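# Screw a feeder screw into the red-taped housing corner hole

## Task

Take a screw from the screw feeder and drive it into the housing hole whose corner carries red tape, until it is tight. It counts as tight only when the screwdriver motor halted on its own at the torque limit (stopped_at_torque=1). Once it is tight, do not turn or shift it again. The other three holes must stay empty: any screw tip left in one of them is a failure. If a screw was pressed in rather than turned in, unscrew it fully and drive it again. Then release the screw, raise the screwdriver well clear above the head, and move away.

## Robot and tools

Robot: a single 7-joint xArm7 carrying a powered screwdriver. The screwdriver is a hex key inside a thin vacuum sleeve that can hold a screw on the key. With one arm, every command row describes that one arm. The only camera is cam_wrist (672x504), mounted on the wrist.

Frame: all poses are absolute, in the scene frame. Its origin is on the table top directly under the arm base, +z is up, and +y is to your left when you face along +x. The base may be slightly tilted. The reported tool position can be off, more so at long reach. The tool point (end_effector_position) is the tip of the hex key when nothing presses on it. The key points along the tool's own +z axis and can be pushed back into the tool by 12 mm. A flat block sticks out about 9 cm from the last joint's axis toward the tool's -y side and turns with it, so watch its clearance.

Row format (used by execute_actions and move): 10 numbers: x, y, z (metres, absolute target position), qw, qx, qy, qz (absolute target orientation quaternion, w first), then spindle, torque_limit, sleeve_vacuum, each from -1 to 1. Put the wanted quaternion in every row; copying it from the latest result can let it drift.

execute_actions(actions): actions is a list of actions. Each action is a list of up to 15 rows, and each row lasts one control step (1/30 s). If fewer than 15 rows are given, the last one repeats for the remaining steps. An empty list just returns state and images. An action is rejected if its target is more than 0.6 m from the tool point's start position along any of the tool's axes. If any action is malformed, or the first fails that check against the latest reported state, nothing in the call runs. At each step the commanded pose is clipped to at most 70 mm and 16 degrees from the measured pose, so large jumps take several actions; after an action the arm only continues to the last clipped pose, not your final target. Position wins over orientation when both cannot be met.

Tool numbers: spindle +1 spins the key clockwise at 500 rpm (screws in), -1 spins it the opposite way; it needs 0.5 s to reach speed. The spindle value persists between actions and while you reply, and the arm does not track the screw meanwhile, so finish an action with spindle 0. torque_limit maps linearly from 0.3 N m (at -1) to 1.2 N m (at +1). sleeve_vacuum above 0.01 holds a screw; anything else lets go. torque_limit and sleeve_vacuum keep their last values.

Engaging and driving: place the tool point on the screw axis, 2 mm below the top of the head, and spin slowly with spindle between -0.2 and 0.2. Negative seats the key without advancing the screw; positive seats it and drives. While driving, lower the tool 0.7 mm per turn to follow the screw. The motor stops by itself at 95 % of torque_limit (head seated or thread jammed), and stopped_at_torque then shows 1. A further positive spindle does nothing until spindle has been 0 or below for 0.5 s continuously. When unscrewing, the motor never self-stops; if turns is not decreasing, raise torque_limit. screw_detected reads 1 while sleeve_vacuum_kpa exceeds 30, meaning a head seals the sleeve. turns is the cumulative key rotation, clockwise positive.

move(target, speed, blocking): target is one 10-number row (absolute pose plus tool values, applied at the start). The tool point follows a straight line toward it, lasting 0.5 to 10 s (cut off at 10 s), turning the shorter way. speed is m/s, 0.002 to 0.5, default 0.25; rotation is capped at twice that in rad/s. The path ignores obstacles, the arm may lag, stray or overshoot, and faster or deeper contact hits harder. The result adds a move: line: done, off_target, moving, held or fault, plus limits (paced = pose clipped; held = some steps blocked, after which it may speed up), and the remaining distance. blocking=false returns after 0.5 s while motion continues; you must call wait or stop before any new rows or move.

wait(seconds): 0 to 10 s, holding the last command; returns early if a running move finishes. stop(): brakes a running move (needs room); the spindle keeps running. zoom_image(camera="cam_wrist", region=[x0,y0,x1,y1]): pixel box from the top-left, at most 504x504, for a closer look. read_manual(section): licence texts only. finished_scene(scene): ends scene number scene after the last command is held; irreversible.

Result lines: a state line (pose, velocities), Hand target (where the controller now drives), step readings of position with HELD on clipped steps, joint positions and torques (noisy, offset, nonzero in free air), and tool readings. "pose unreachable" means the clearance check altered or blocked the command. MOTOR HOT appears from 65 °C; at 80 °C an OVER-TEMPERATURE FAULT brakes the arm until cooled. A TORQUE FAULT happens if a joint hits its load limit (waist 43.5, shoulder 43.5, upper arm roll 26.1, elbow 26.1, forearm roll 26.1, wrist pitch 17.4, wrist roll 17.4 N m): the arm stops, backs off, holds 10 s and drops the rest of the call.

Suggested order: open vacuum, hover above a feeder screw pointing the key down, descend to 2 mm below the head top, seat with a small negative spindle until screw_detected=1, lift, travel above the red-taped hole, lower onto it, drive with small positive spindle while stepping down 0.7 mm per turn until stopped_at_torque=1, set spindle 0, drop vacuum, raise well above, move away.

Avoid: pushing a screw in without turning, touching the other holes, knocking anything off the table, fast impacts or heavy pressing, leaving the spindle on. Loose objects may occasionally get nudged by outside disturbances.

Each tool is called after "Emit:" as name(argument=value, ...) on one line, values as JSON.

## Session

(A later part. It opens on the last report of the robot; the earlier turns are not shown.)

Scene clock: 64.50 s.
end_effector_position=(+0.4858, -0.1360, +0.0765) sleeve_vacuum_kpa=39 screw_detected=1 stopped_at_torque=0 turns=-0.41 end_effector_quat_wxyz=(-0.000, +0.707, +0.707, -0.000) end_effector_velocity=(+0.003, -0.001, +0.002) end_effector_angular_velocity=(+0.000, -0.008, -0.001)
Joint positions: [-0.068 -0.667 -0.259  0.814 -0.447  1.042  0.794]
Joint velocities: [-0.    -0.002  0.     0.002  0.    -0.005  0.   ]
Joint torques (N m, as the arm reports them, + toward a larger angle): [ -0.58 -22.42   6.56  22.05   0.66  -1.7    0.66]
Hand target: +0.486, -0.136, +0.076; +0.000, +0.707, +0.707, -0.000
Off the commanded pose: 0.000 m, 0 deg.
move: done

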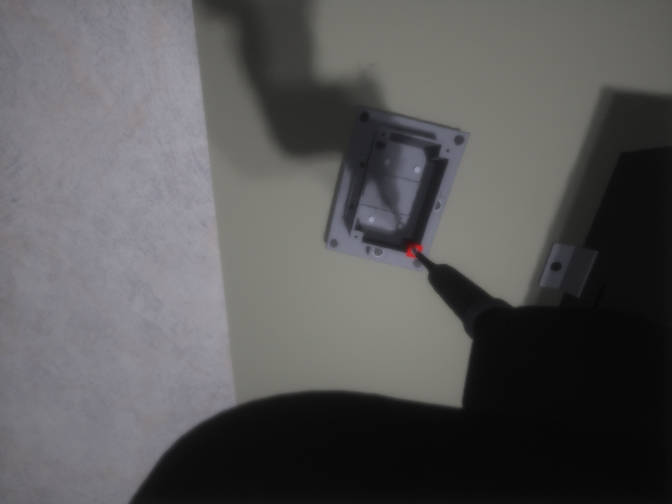

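Emit:
execute_actions(actions=[[[0.4858,-0.136,0.0763,0,0.7071,0.7071,0,0,0,1],[0.4858,-0.136,0.0760,0,0.7071,0.7071,0,0,0,1],[0.4858,-0.136,0.0757,0,0.7071,0.7071,0,0,0,1],[0.4858,-0.136,0.0754,0,0.7071,0.7071,0,0,0,1],[0.4858,-0.136,0.0751,0,0.7071,0.7071,0,0,0,1],[0.4858,-0.136,0.0748,0,0.7071,0.7071,0,0,0,1],[0.4858,-0.136,0.0745,0,0.7071,0.7071,0,0,0,1],[0.4858,-0.136,0.0742,0,0.7071,0.7071,0,0,0,1],[0.4858,-0.136,0.0739,0,0.7071,0.7071,0,0,0,1],[0.4858,-0.136,0.0736,0,0.7071,0.7071,0,0,0,1],[0.4858,-0.136,0.0733,0,0.7071,0.7071,0,0,0,1],[0.4858,-0.136,0.0730,0,0.7071,0.7071,0,0,0,1],[0.4858,-0.136,0.0727,0,0.7071,0.7071,0,0,0,1],[0.4858,-0.136,0.0724,0,0.7071,0.7071,0,0,0,1],[0.4858,-0.136,0.0721,0,0.7071,0.7071,0,0,0,1]],[[0.4858,-0.136,0.0718,0,0.7071,0.7071,0,0,0,1],[0.4858,-0.136,0.0715,0,0.7071,0.7071,0,0,0,1],[0.4858,-0.136,0.0712,0,0.7071,0.7071,0,0,0,1],[0.4858,-0.136,0.0709,0,0.7071,0.7071,0,0,0,1],[0.4858,-0.136,0.0706,0,0.7071,0.7071,0,0,0,1],[0.4858,-0.136,0.0703,0,0.7071,0.7071,0,0,0,1],[0.4858,-0.136,0.0700,0,0.7071,0.7071,0,0,0,1],[0.4858,-0.136,0.0697,0,0.7071,0.7071,0,0,0,1],[0.4858,-0.136,0.0694,0,0.7071,0.7071,0,0,0,1],[0.4858,-0.136,0.0691,0,0.7071,0.7071,0,0,0,1],[0.4858,-0.136,0.0688,0,0.7071,0.7071,0,0,0,1],[0.4858,-0.136,0.0685,0,0.7071,0.7071,0,0,0,1],[0.4858,-0.136,0.0682,0,0.7071,0.7071,0,0,0,1],[0.4858,-0.136,0.0680,0,0.7071,0.7071,0,0,0,1],[0.4858,-0.136,0.0680,0,0.7071,0.7071,0,0,0,1]]])

Emit:
wait(seconds=0.2)

Emit:
zoom_image(camera="cam_wrist", region=[394, 230, 434, 270])

Scene clock: 68.03 s.
end_effector_position=(+0.4860, -0.1361, +0.0688) sleeve_vacuum_kpa=29 screw_detected=0 stopped_at_torque=0 turns=-0.41 end_effector_quat_wxyz=(+0.000, +0.707, +0.707, +0.000) end_effector_velocity=(-0.000, -0.000, -0.008) end_effector_angular_velocity=(-0.000, +0.002, -0.001)
Joint positions: [-0.07  -0.657 -0.268  0.802 -0.452  1.018  0.796]
Joint velocities: [-0.002  0.012 -0.009 -0.012 -0.005 -0.024  0.002]
Joint torques (N m, as the arm reports them, + toward a larger angle): [ -0.11 -19.9    6.49  20.02   0.81  -2.02   0.81]
Hand target: +0.486, -0.136, +0.068; -0.000, +0.707, +0.707, -0.000
Off the commanded pose: 0.001 m, 0 deg.
Step readings (end_effector_position; steps 1 to 15: 1st action; 16 to 30: 2nd action):
0: (+0.4858, -0.1360, +0.0765)
1: (+0.4858, -0.1360, +0.0765)
2: (+0.4858, -0.1360, +0.0765)
4: (+0.4859, -0.1360, +0.0762)
8: (+0.4858, -0.1360, +0.0751)
15: (+0.4858, -0.1360, +0.0730)
16: (+0.4858, -0.1360, +0.0727)
17: (+0.4858, -0.1361, +0.0724)
19: (+0.4861, -0.1363, +0.0722)
23: (+0.4861, -0.1362, +0.0710)
30: end_effector_position above

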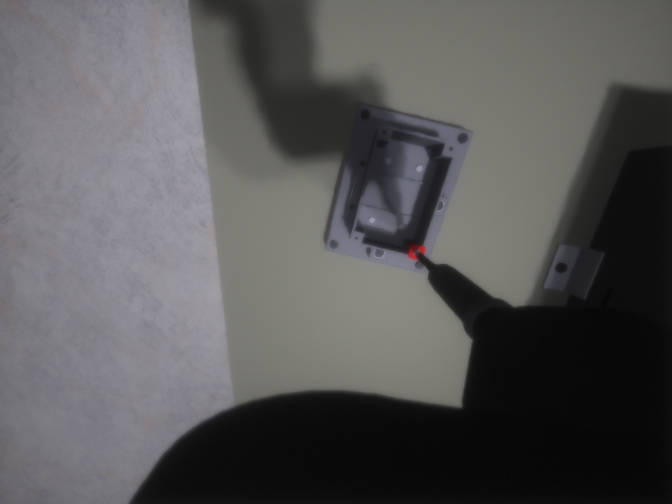

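Scene clock: 68.23 s.
end_effector_position=(+0.4860, -0.1361, +0.0682) sleeve_vacuum_kpa=30 screw_detected=0 stopped_at_torque=0 turns=-0.41 end_effector_quat_wxyz=(+0.000, +0.707, +0.707, +0.000) end_effector_velocity=(-0.001, +0.001, -0.001) end_effector_angular_velocity=(+0.001, +0.001, +0.001)
Joint positions: [-0.07  -0.656 -0.268  0.801 -0.452  1.016  0.796]
Joint velocities: [ 0.001  0.    -0.    -0.002  0.    -0.001  0.   ]
Joint torques (N m, as the arm reports them, + toward a larger angle): [  0.06 -19.54   6.33  19.87   0.77  -2.04   0.78]
Hand target: +0.486, -0.136, +0.068; -0.000, +0.707, +0.707, -0.000
Off the commanded pose: 0.000 m, 0 deg.
wait: 0.20 s; at rest by 0.17 s

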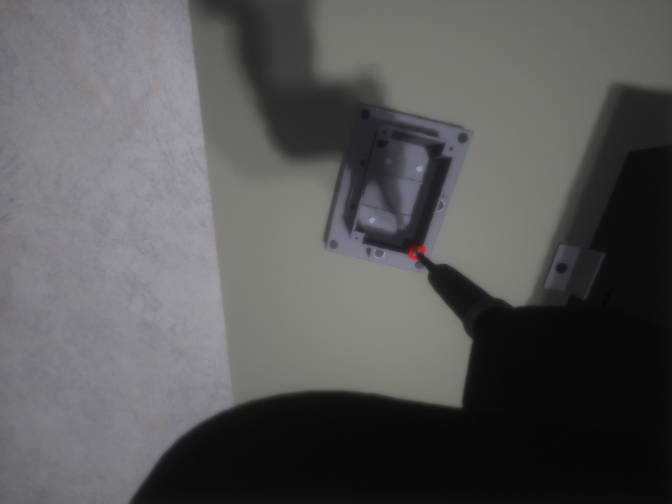

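Region (394, 230, 434, 270) of cam_wrist's 672x504 image, scaled by 12.600, with more detail than that image has.

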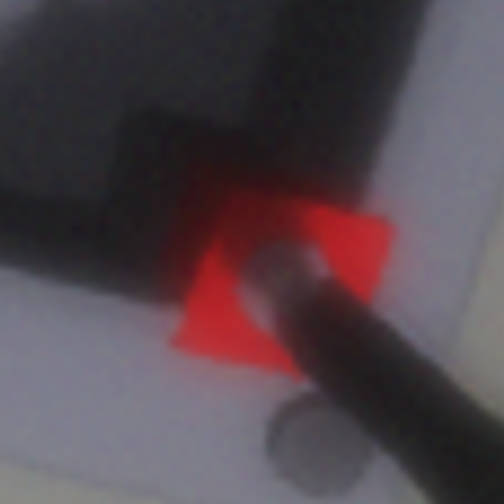

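Emit:
execute_actions(actions=[[[0.4857,-0.1361,0.0682,0,0.7071,0.7071,0,0,0,1],[0.4856,-0.1362,0.0684,0,0.7071,0.7071,0,0,0,1],[0.4855,-0.1363,0.0686,0,0.7071,0.7071,0,0,0,1],[0.4854,-0.1364,0.0688,0,0.7071,0.7071,0,0,0,1],[0.4853,-0.1365,0.0690,0,0.7071,0.7071,0,0,0,1]]])

Emit:
zoom_image(camera="cam_wrist", region=[394, 230, 434, 270])

Scene clock: 69.87 s.
end_effector_position=(+0.4853, -0.1364, +0.0690) sleeve_vacuum_kpa=39 screw_detected=1 stopped_at_torque=0 turns=-0.41 end_effector_quat_wxyz=(-0.000, +0.707, +0.707, +0.000) end_effector_velocity=(-0.000, -0.000, -0.000) end_effector_angular_velocity=(+0.000, +0.000, -0.001)
Joint positions: [-0.07  -0.659 -0.268  0.801 -0.452  1.019  0.794]
Joint velocities: [-0.001  0.    -0.    -0.     0.001 -0.    -0.   ]
Joint torques (N m, as the arm reports them, + toward a larger angle): [ -0.45 -19.46   6.14  19.87   0.58  -1.82   0.83]
Hand target: +0.485, -0.137, +0.069; -0.000, +0.707, +0.707, +0.000
Off the commanded pose: 0.000 m, 0 deg.
Step readings (end_effector_position):
0: (+0.4858, -0.1360, +0.0680)
1: (+0.4858, -0.1360, +0.0680)
2: (+0.4858, -0.1360, +0.0680)
4: (+0.4856, -0.1361, +0.0682)
8: (+0.4853, -0.1364, +0.0688)
15: end_effector_position above

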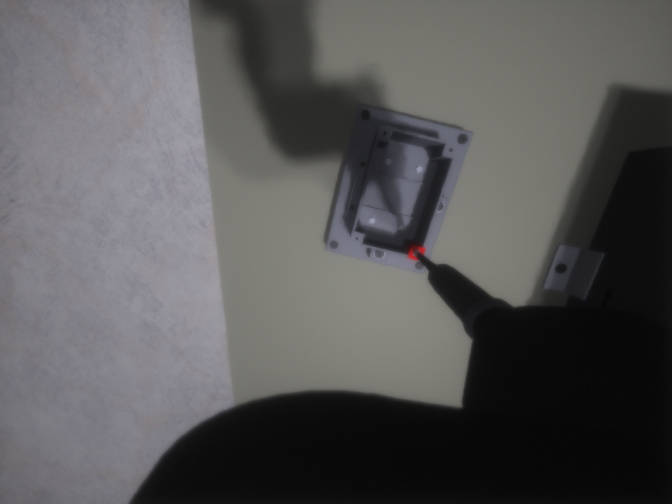

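Region (394, 230, 434, 270) of cam_wrist's 672x504 image, scaled by 12.600, with more detail than that image has.

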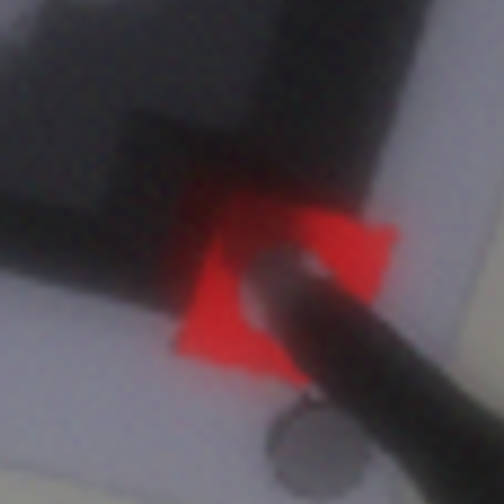

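Emit:
execute_actions(actions=[[[0.4853,-0.1365,0.0690,0,0.7071,0.7071,0,0.2,0,1],[0.4853,-0.1365,0.0690,0,0.7071,0.7071,0,0.2,0,1],[0.4853,-0.1365,0.0690,0,0.7071,0.7071,0,0.2,0,1],[0.4853,-0.1365,0.06895,0,0.7071,0.7071,0,0.2,0,1],[0.4853,-0.1365,0.0689,0,0.7071,0.7071,0,0.2,0,1],[0.4853,-0.1365,0.06885,0,0.7071,0.7071,0,0.2,0,1],[0.4853,-0.1365,0.0688,0,0.7071,0.7071,0,0.2,0,1],[0.4853,-0.1365,0.06875,0,0.7071,0.7071,0,0.2,0,1],[0.4853,-0.1365,0.0687,0,0.7071,0.7071,0,0.2,0,1],[0.4853,-0.1365,0.06865,0,0.7071,0.7071,0,0.2,0,1],[0.4853,-0.1365,0.0686,0,0.7071,0.7071,0,0.2,0,1],[0.4853,-0.1365,0.06855,0,0.7071,0.7071,0,0.2,0,1],[0.4853,-0.1365,0.0685,0,0.7071,0.7071,0,0.2,0,1],[0.4853,-0.1365,0.06845,0,0.7071,0.7071,0,0.2,0,1],[0.4853,-0.1365,0.0684,0,0.7071,0.7071,0,0.2,0,1]],[[0.4853,-0.1365,0.06834,0,0.7071,0.7071,0,1,0,1],[0.4853,-0.1365,0.06827,0,0.7071,0.7071,0,1,0,1],[0.4853,-0.1365,0.06819,0,0.7071,0.7071,0,1,0,1],[0.4853,-0.1365,0.0681,0,0.7071,0.7071,0,1,0,1],[0.4853,-0.1365,0.0680,0,0.7071,0.7071,0,1,0,1],[0.4853,-0.1365,0.06789,0,0.7071,0.7071,0,1,0,1],[0.4853,-0.1365,0.06777,0,0.7071,0.7071,0,1,0,1],[0.4853,-0.1365,0.06764,0,0.7071,0.7071,0,1,0,1],[0.4853,-0.1365,0.0675,0,0.7071,0.7071,0,1,0,1],[0.4853,-0.1365,0.06735,0,0.7071,0.7071,0,1,0,1],[0.4853,-0.1365,0.06719,0,0.7071,0.7071,0,1,0,1],[0.4853,-0.1365,0.06702,0,0.7071,0.7071,0,1,0,1],[0.4853,-0.1365,0.06684,0,0.7071,0.7071,0,1,0,1],[0.4853,-0.1365,0.06666,0,0.7071,0.7071,0,1,0,1],[0.4853,-0.1365,0.06648,0,0.7071,0.7071,0,1,0,1]],[[0.4853,-0.1365,0.0663,0,0.7071,0.7071,0,1,0,1],[0.4853,-0.1365,0.06612,0,0.7071,0.7071,0,1,0,1],[0.4853,-0.1365,0.06594,0,0.7071,0.7071,0,1,0,1],[0.4853,-0.1365,0.06576,0,0.7071,0.7071,0,1,0,1],[0.4853,-0.1365,0.06558,0,0.7071,0.7071,0,1,0,1],[0.4853,-0.1365,0.0654,0,0.7071,0.7071,0,1,0,1],[0.4853,-0.1365,0.06522,0,0.7071,0.7071,0,1,0,1],[0.4853,-0.1365,0.06504,0,0.7071,0.7071,0,1,0,1],[0.4853,-0.1365,0.06486,0,0.7071,0.7071,0,1,0,1],[0.4853,-0.1365,0.06468,0,0.7071,0.7071,0,1,0,1],[0.4853,-0.1365,0.0645,0,0.7071,0.7071,0,1,0,1],[0.4853,-0.1365,0.06432,0,0.7071,0.7071,0,1,0,1],[0.4853,-0.1365,0.06414,0,0.7071,0.7071,0,1,0,1],[0.4853,-0.1365,0.06396,0,0.7071,0.7071,0,1,0,1],[0.4853,-0.1365,0.06378,0,0.7071,0.7071,0,1,0,1]],[[0.4853,-0.1365,0.0636,0,0.7071,0.7071,0,1,0,1],[0.4853,-0.1365,0.06342,0,0.7071,0.7071,0,1,0,1],[0.4853,-0.1365,0.06324,0,0.7071,0.7071,0,1,0,1],[0.4853,-0.1365,0.06306,0,0.7071,0.7071,0,1,0,1],[0.4853,-0.1365,0.06288,0,0.7071,0.7071,0,1,0,1],[0.4853,-0.1365,0.0627,0,0.7071,0.7071,0,1,0,1],[0.4853,-0.1365,0.06252,0,0.7071,0.7071,0,1,0,1],[0.4853,-0.1365,0.06234,0,0.7071,0.7071,0,1,0,1],[0.4853,-0.1365,0.06216,0,0.7071,0.7071,0,1,0,1],[0.4853,-0.1365,0.06198,0,0.7071,0.7071,0,1,0,1],[0.4853,-0.1365,0.0618,0,0.7071,0.7071,0,1,0,1],[0.4853,-0.1365,0.06162,0,0.7071,0.7071,0,1,0,1],[0.4853,-0.1365,0.06145,0,0.7071,0.7071,0,1,0,1],[0.4853,-0.1365,0.0613,0,0.7071,0.7071,0,1,0,1],[0.4853,-0.1365,0.06115,0,0.7071,0.7071,0,0.5,0,1]],[[0.4853,-0.1365,0.0610,0,0.7071,0.7071,0,0.5,0,1],[0.4853,-0.1365,0.0609,0,0.7071,0.7071,0,0.5,0,1],[0.4853,-0.1365,0.0608,0,0.7071,0.7071,0,0.5,0,1],[0.4853,-0.1365,0.0607,0,0.7071,0.7071,0,0.5,0,1],[0.4853,-0.1365,0.0606,0,0.7071,0.7071,0,0.5,0,1],[0.4853,-0.1365,0.0605,0,0.7071,0.7071,0,0.5,0,1]],[[0.4853,-0.1365,0.0605,0,0.7071,0.7071,0,0.5,0,1],[0.4853,-0.1365,0.0605,0,0.7071,0.7071,0,0.5,0,1],[0.4853,-0.1365,0.0605,0,0.7071,0.7071,0,0.5,0,1],[0.4853,-0.1365,0.0605,0,0.7071,0.7071,0,0.5,0,1],[0.4853,-0.1365,0.0605,0,0.7071,0.7071,0,0.5,0,1],[0.4853,-0.1365,0.0605,0,0.7071,0.7071,0,0.5,0,1],[0.4853,-0.1365,0.0605,0,0.7071,0.7071,0,0.5,0,1],[0.4853,-0.1365,0.0605,0,0.7071,0.7071,0,0.5,0,1],[0.4853,-0.1365,0.0605,0,0.7071,0.7071,0,0.5,0,1],[0.4853,-0.1365,0.0605,0,0.7071,0.7071,0,0.5,0,1],[0.4853,-0.1365,0.0605,0,0.7071,0.7071,0,0.5,0,1],[0.4853,-0.1365,0.0605,0,0.7071,0.7071,0,0.5,0,1],[0.4853,-0.1365,0.0605,0,0.7071,0.7071,0,0.5,0,1],[0.4853,-0.1365,0.0605,0,0.7071,0.7071,0,0.5,0,1],[0.4853,-0.1365,0.0605,0,0.7071,0.7071,0,0,0,1]]])

Emit:
zoom_image(camera="cam_wrist", region=[394, 230, 434, 270])

Scene clock: 77.40 s.
end_effector_position=(+0.4853, -0.1365, +0.0605) sleeve_vacuum_kpa=40 screw_detected=1 stopped_at_torque=1 turns=12.64 end_effector_quat_wxyz=(-0.000, +0.707, +0.707, -0.000) end_effector_velocity=(+0.000, -0.000, +0.000) end_effector_angular_velocity=(-0.000, -0.001, -0.001)
Joint positions: [-0.072 -0.647 -0.278  0.788 -0.457  0.993  0.796]
Joint velocities: [-0.    -0.     0.     0.001  0.     0.     0.   ]
Joint torques (N m, as the arm reports them, + toward a larger angle): [ -0.91 -20.12   6.11  20.18   0.41  -1.7    0.71]
Hand target: +0.485, -0.137, +0.060; +0.000, +0.707, +0.707, -0.000
Off the commanded pose: 0.000 m, 0 deg.
Step readings (end_effector_position; steps 1 to 15: 1st action; 16 to 30: 2nd action; 31 to 45: 3rd action; 46 to 60: 4th action; 61 to 75: 5th action; 76 to 90: 6th action):
0: (+0.4853, -0.1365, +0.0690)
1: (+0.4853, -0.1365, +0.0690)
2: (+0.4853, -0.1365, +0.0690)
4: (+0.4853, -0.1365, +0.0690)
8: (+0.4853, -0.1365, +0.0689)
15: (+0.4853, -0.1365, +0.0686)
16: (+0.4853, -0.1365, +0.0685)
17: (+0.4853, -0.1365, +0.0685)
19: (+0.4853, -0.1365, +0.0683)
23: (+0.4853, -0.1365, +0.0680)
30: (+0.4853, -0.1365, +0.0670)
31: (+0.4853, -0.1365, +0.0668)
32: (+0.4853, -0.1365, +0.0666)
34: (+0.4853, -0.1365, +0.0663)
38: (+0.4853, -0.1365, +0.0656)
45: (+0.4853, -0.1365, +0.0643)
46: (+0.4853, -0.1365, +0.0641)
47: (+0.4853, -0.1365, +0.0639)
49: (+0.4853, -0.1365, +0.0636)
53: (+0.4853, -0.1365, +0.0629)
60: (+0.4853, -0.1365, +0.0616)
61: (+0.4853, -0.1365, +0.0614)
62: (+0.4853, -0.1365, +0.0613)
64: (+0.4853, -0.1365, +0.0610)
68: (+0.4853, -0.1365, +0.0606)
75: (+0.4853, -0.1365, +0.0605)
76: (+0.4853, -0.1365, +0.0605)
77: (+0.4853, -0.1365, +0.0605)
79: (+0.4853, -0.1365, +0.0605)
83: (+0.4853, -0.1365, +0.0605)
90: end_effector_position above

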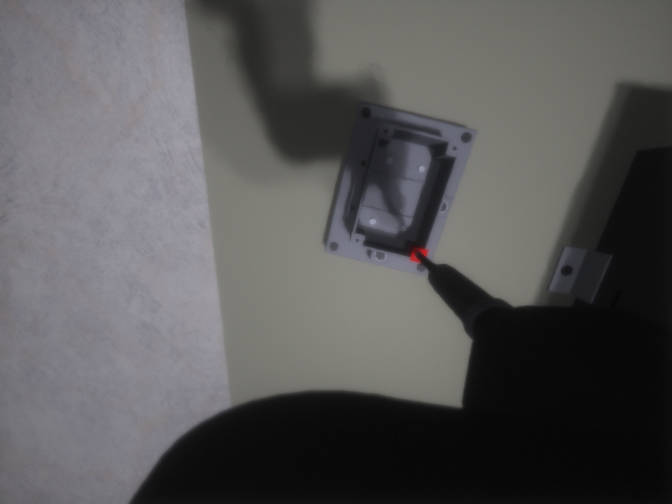

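Region (394, 230, 434, 270) of cam_wrist's 672x504 image, scaled by 12.600, with more detail than that image has.

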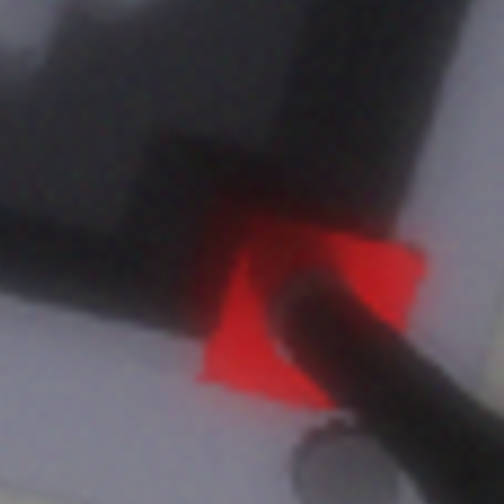

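Emit:
execute_actions(actions=[[[0.4853,-0.1365,0.0605,0,0.7071,0.7071,0,0,0,-1],[0.4853,-0.1365,0.0606,0,0.7071,0.7071,0,0,0,-1],[0.4853,-0.1365,0.0609,0,0.7071,0.7071,0,0,0,-1],[0.4853,-0.1365,0.0613,0,0.7071,0.7071,0,0,0,-1],[0.4853,-0.1365,0.0618,0,0.7071,0.7071,0,0,0,-1],[0.4853,-0.1365,0.0624,0,0.7071,0.7071,0,0,0,-1],[0.4853,-0.1365,0.0631,0,0.7071,0.7071,0,0,0,-1],[0.4853,-0.1365,0.0639,0,0.7071,0.7071,0,0,0,-1],[0.4853,-0.1365,0.0648,0,0.7071,0.7071,0,0,0,-1],[0.4853,-0.1365,0.0658,0,0.7071,0.7071,0,0,0,-1],[0.4853,-0.1365,0.0670,0,0.7071,0.7071,0,0,0,-1],[0.4853,-0.1365,0.0685,0,0.7071,0.7071,0,0,0,-1],[0.4853,-0.1365,0.0705,0,0.7071,0.7071,0,0,0,-1],[0.4853,-0.1365,0.0735,0,0.7071,0.7071,0,0,0,-1],[0.4853,-0.1365,0.0775,0,0.7071,0.7071,0,0,0,-1]],[[0.4853,-0.1365,0.0825,0,0.7071,0.7071,0,0,0,-1],[0.4853,-0.1365,0.0885,0,0.7071,0.7071,0,0,0,-1],[0.4853,-0.1365,0.0955,0,0.7071,0.7071,0,0,0,-1],[0.4853,-0.1365,0.1035,0,0.7071,0.7071,0,0,0,-1],[0.4853,-0.1365,0.1125,0,0.7071,0.7071,0,0,0,-1],[0.4853,-0.1365,0.1220,0,0.7071,0.7071,0,0,0,-1],[0.4853,-0.1365,0.1320,0,0.7071,0.7071,0,0,0,-1],[0.4853,-0.1365,0.1420,0,0.7071,0.7071,0,0,0,-1],[0.4853,-0.1365,0.1515,0,0.7071,0.7071,0,0,0,-1],[0.4853,-0.1365,0.1605,0,0.7071,0.7071,0,0,0,-1],[0.4853,-0.1365,0.1685,0,0.7071,0.7071,0,0,0,-1],[0.4853,-0.1365,0.1755,0,0.7071,0.7071,0,0,0,-1],[0.4853,-0.1365,0.1815,0,0.7071,0.7071,0,0,0,-1],[0.4853,-0.1365,0.1865,0,0.7071,0.7071,0,0,0,-1],[0.4853,-0.1365,0.1900,0,0.7071,0.7071,0,0,0,-1]]])

Emit:
wait(seconds=0.4)

Emit:
zoom_image(camera="cam_wrist", region=[330, 130, 450, 270])

Scene clock: 79.73 s.
end_effector_position=(+0.4870, -0.1357, +0.1693) sleeve_vacuum_kpa=0 screw_detected=0 stopped_at_torque=1 turns=12.64 end_effector_quat_wxyz=(+0.003, +0.707, +0.707, +0.004) end_effector_velocity=(-0.001, -0.001, +0.227) end_effector_angular_velocity=(-0.002, -0.004, -0.001)
Joint positions: [-0.054 -0.74  -0.166  0.996 -0.394  1.301  0.778]
Joint velocities: [ 0.018 -0.053  0.223  0.552  0.119  0.632 -0.037]
Joint torques (N m, as the arm reports them, + toward a larger angle): [ -1.38 -17.13   6.24  21.39   0.71  -1.72   0.51]
Hand target: +0.485, -0.136, +0.189; +0.001, +0.707, +0.707, +0.002
Off the commanded pose: 0.021 m, 1 deg.
Step readings (end_effector_position; steps 1 to 15: 1st action; 16 to 30: 2nd action):
0: (+0.4853, -0.1365, +0.0605)
1: (+0.4853, -0.1365, +0.0605)
2: (+0.4853, -0.1365, +0.0605)
4: (+0.4853, -0.1365, +0.0606)
8: (+0.4853, -0.1365, +0.0619)
15: (+0.4843, -0.1364, +0.0681)
16: (+0.4841, -0.1363, +0.0701)
17: (+0.4841, -0.1363, +0.0730)
19: (+0.4843, -0.1362, +0.0811)
23: (+0.4854, -0.1360, +0.1076)
30: end_effector_position above

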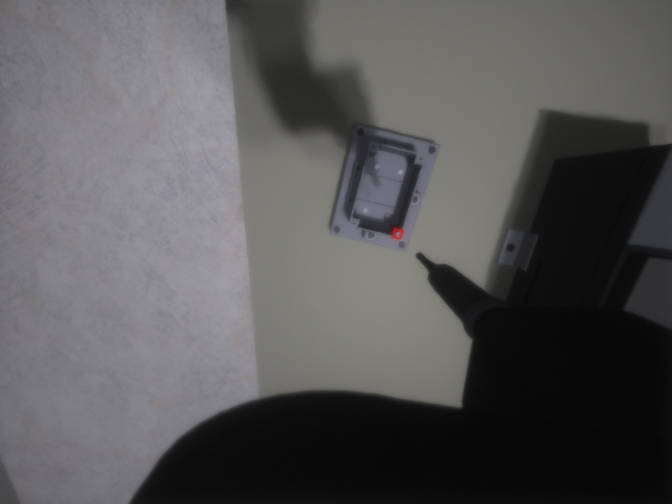

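Scene clock: 80.13 s.
end_effector_position=(+0.4848, -0.1355, +0.1878) sleeve_vacuum_kpa=0 screw_detected=0 stopped_at_torque=1 turns=12.64 end_effector_quat_wxyz=(+0.000, +0.707, +0.707, +0.002) end_effector_velocity=(+0.005, -0.001, +0.006) end_effector_angular_velocity=(-0.000, -0.015, -0.003)
Joint positions: [-0.053 -0.74  -0.147  1.046 -0.383  1.361  0.775]
Joint velocities: [-0.    -0.005  0.003  0.01   0.001 -0.001 -0.   ]
Joint torques (N m, as the arm reports them, + toward a larger angle): [ -0.46 -20.62   7.06  23.25   0.86  -1.73   0.73]
Hand target: +0.485, -0.136, +0.189; +0.001, +0.707, +0.707, +0.002
Off the commanded pose: 0.002 m, 0 deg.
wait: 0.40 s; at rest by 0.37 s

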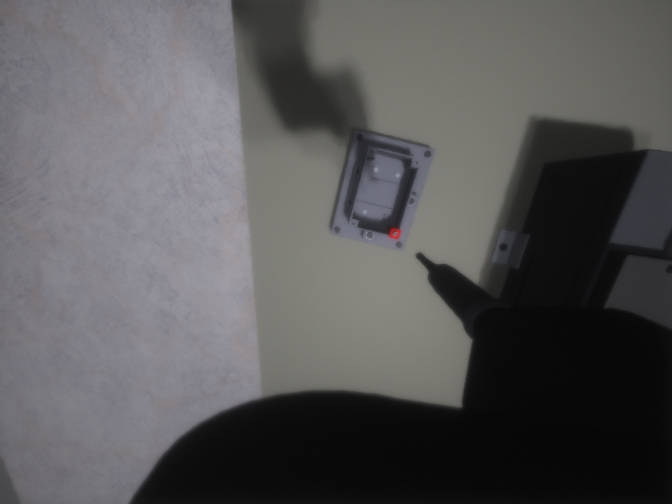

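Region (330, 130, 450, 270) of cam_wrist's 672x504 image, scaled by 3.600, with more detail than that image has; it fills the left 432 columns of this view, and the rest is white.

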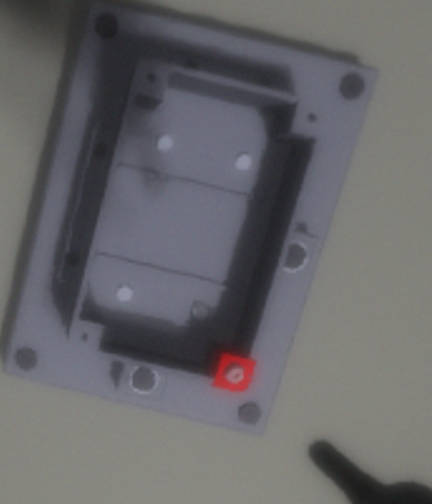

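Emit:
zoom_image(camera="cam_wrist", region=[380, 218, 430, 268])

Region (380, 218, 430, 268) of cam_wrist's 672x504 image, scaled by 10.080, with more detail than that image has.

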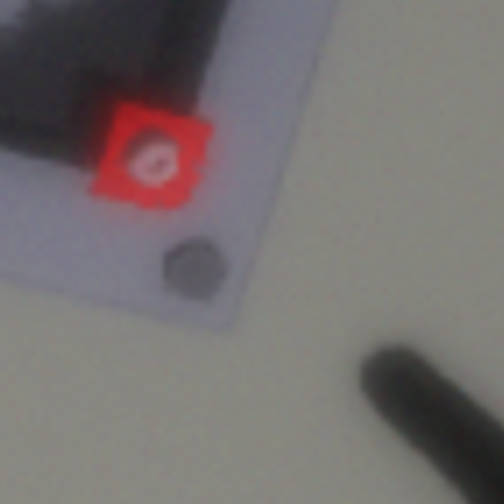

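Emit:
finished_scene(scene=1)

The scene is finished: the task was done.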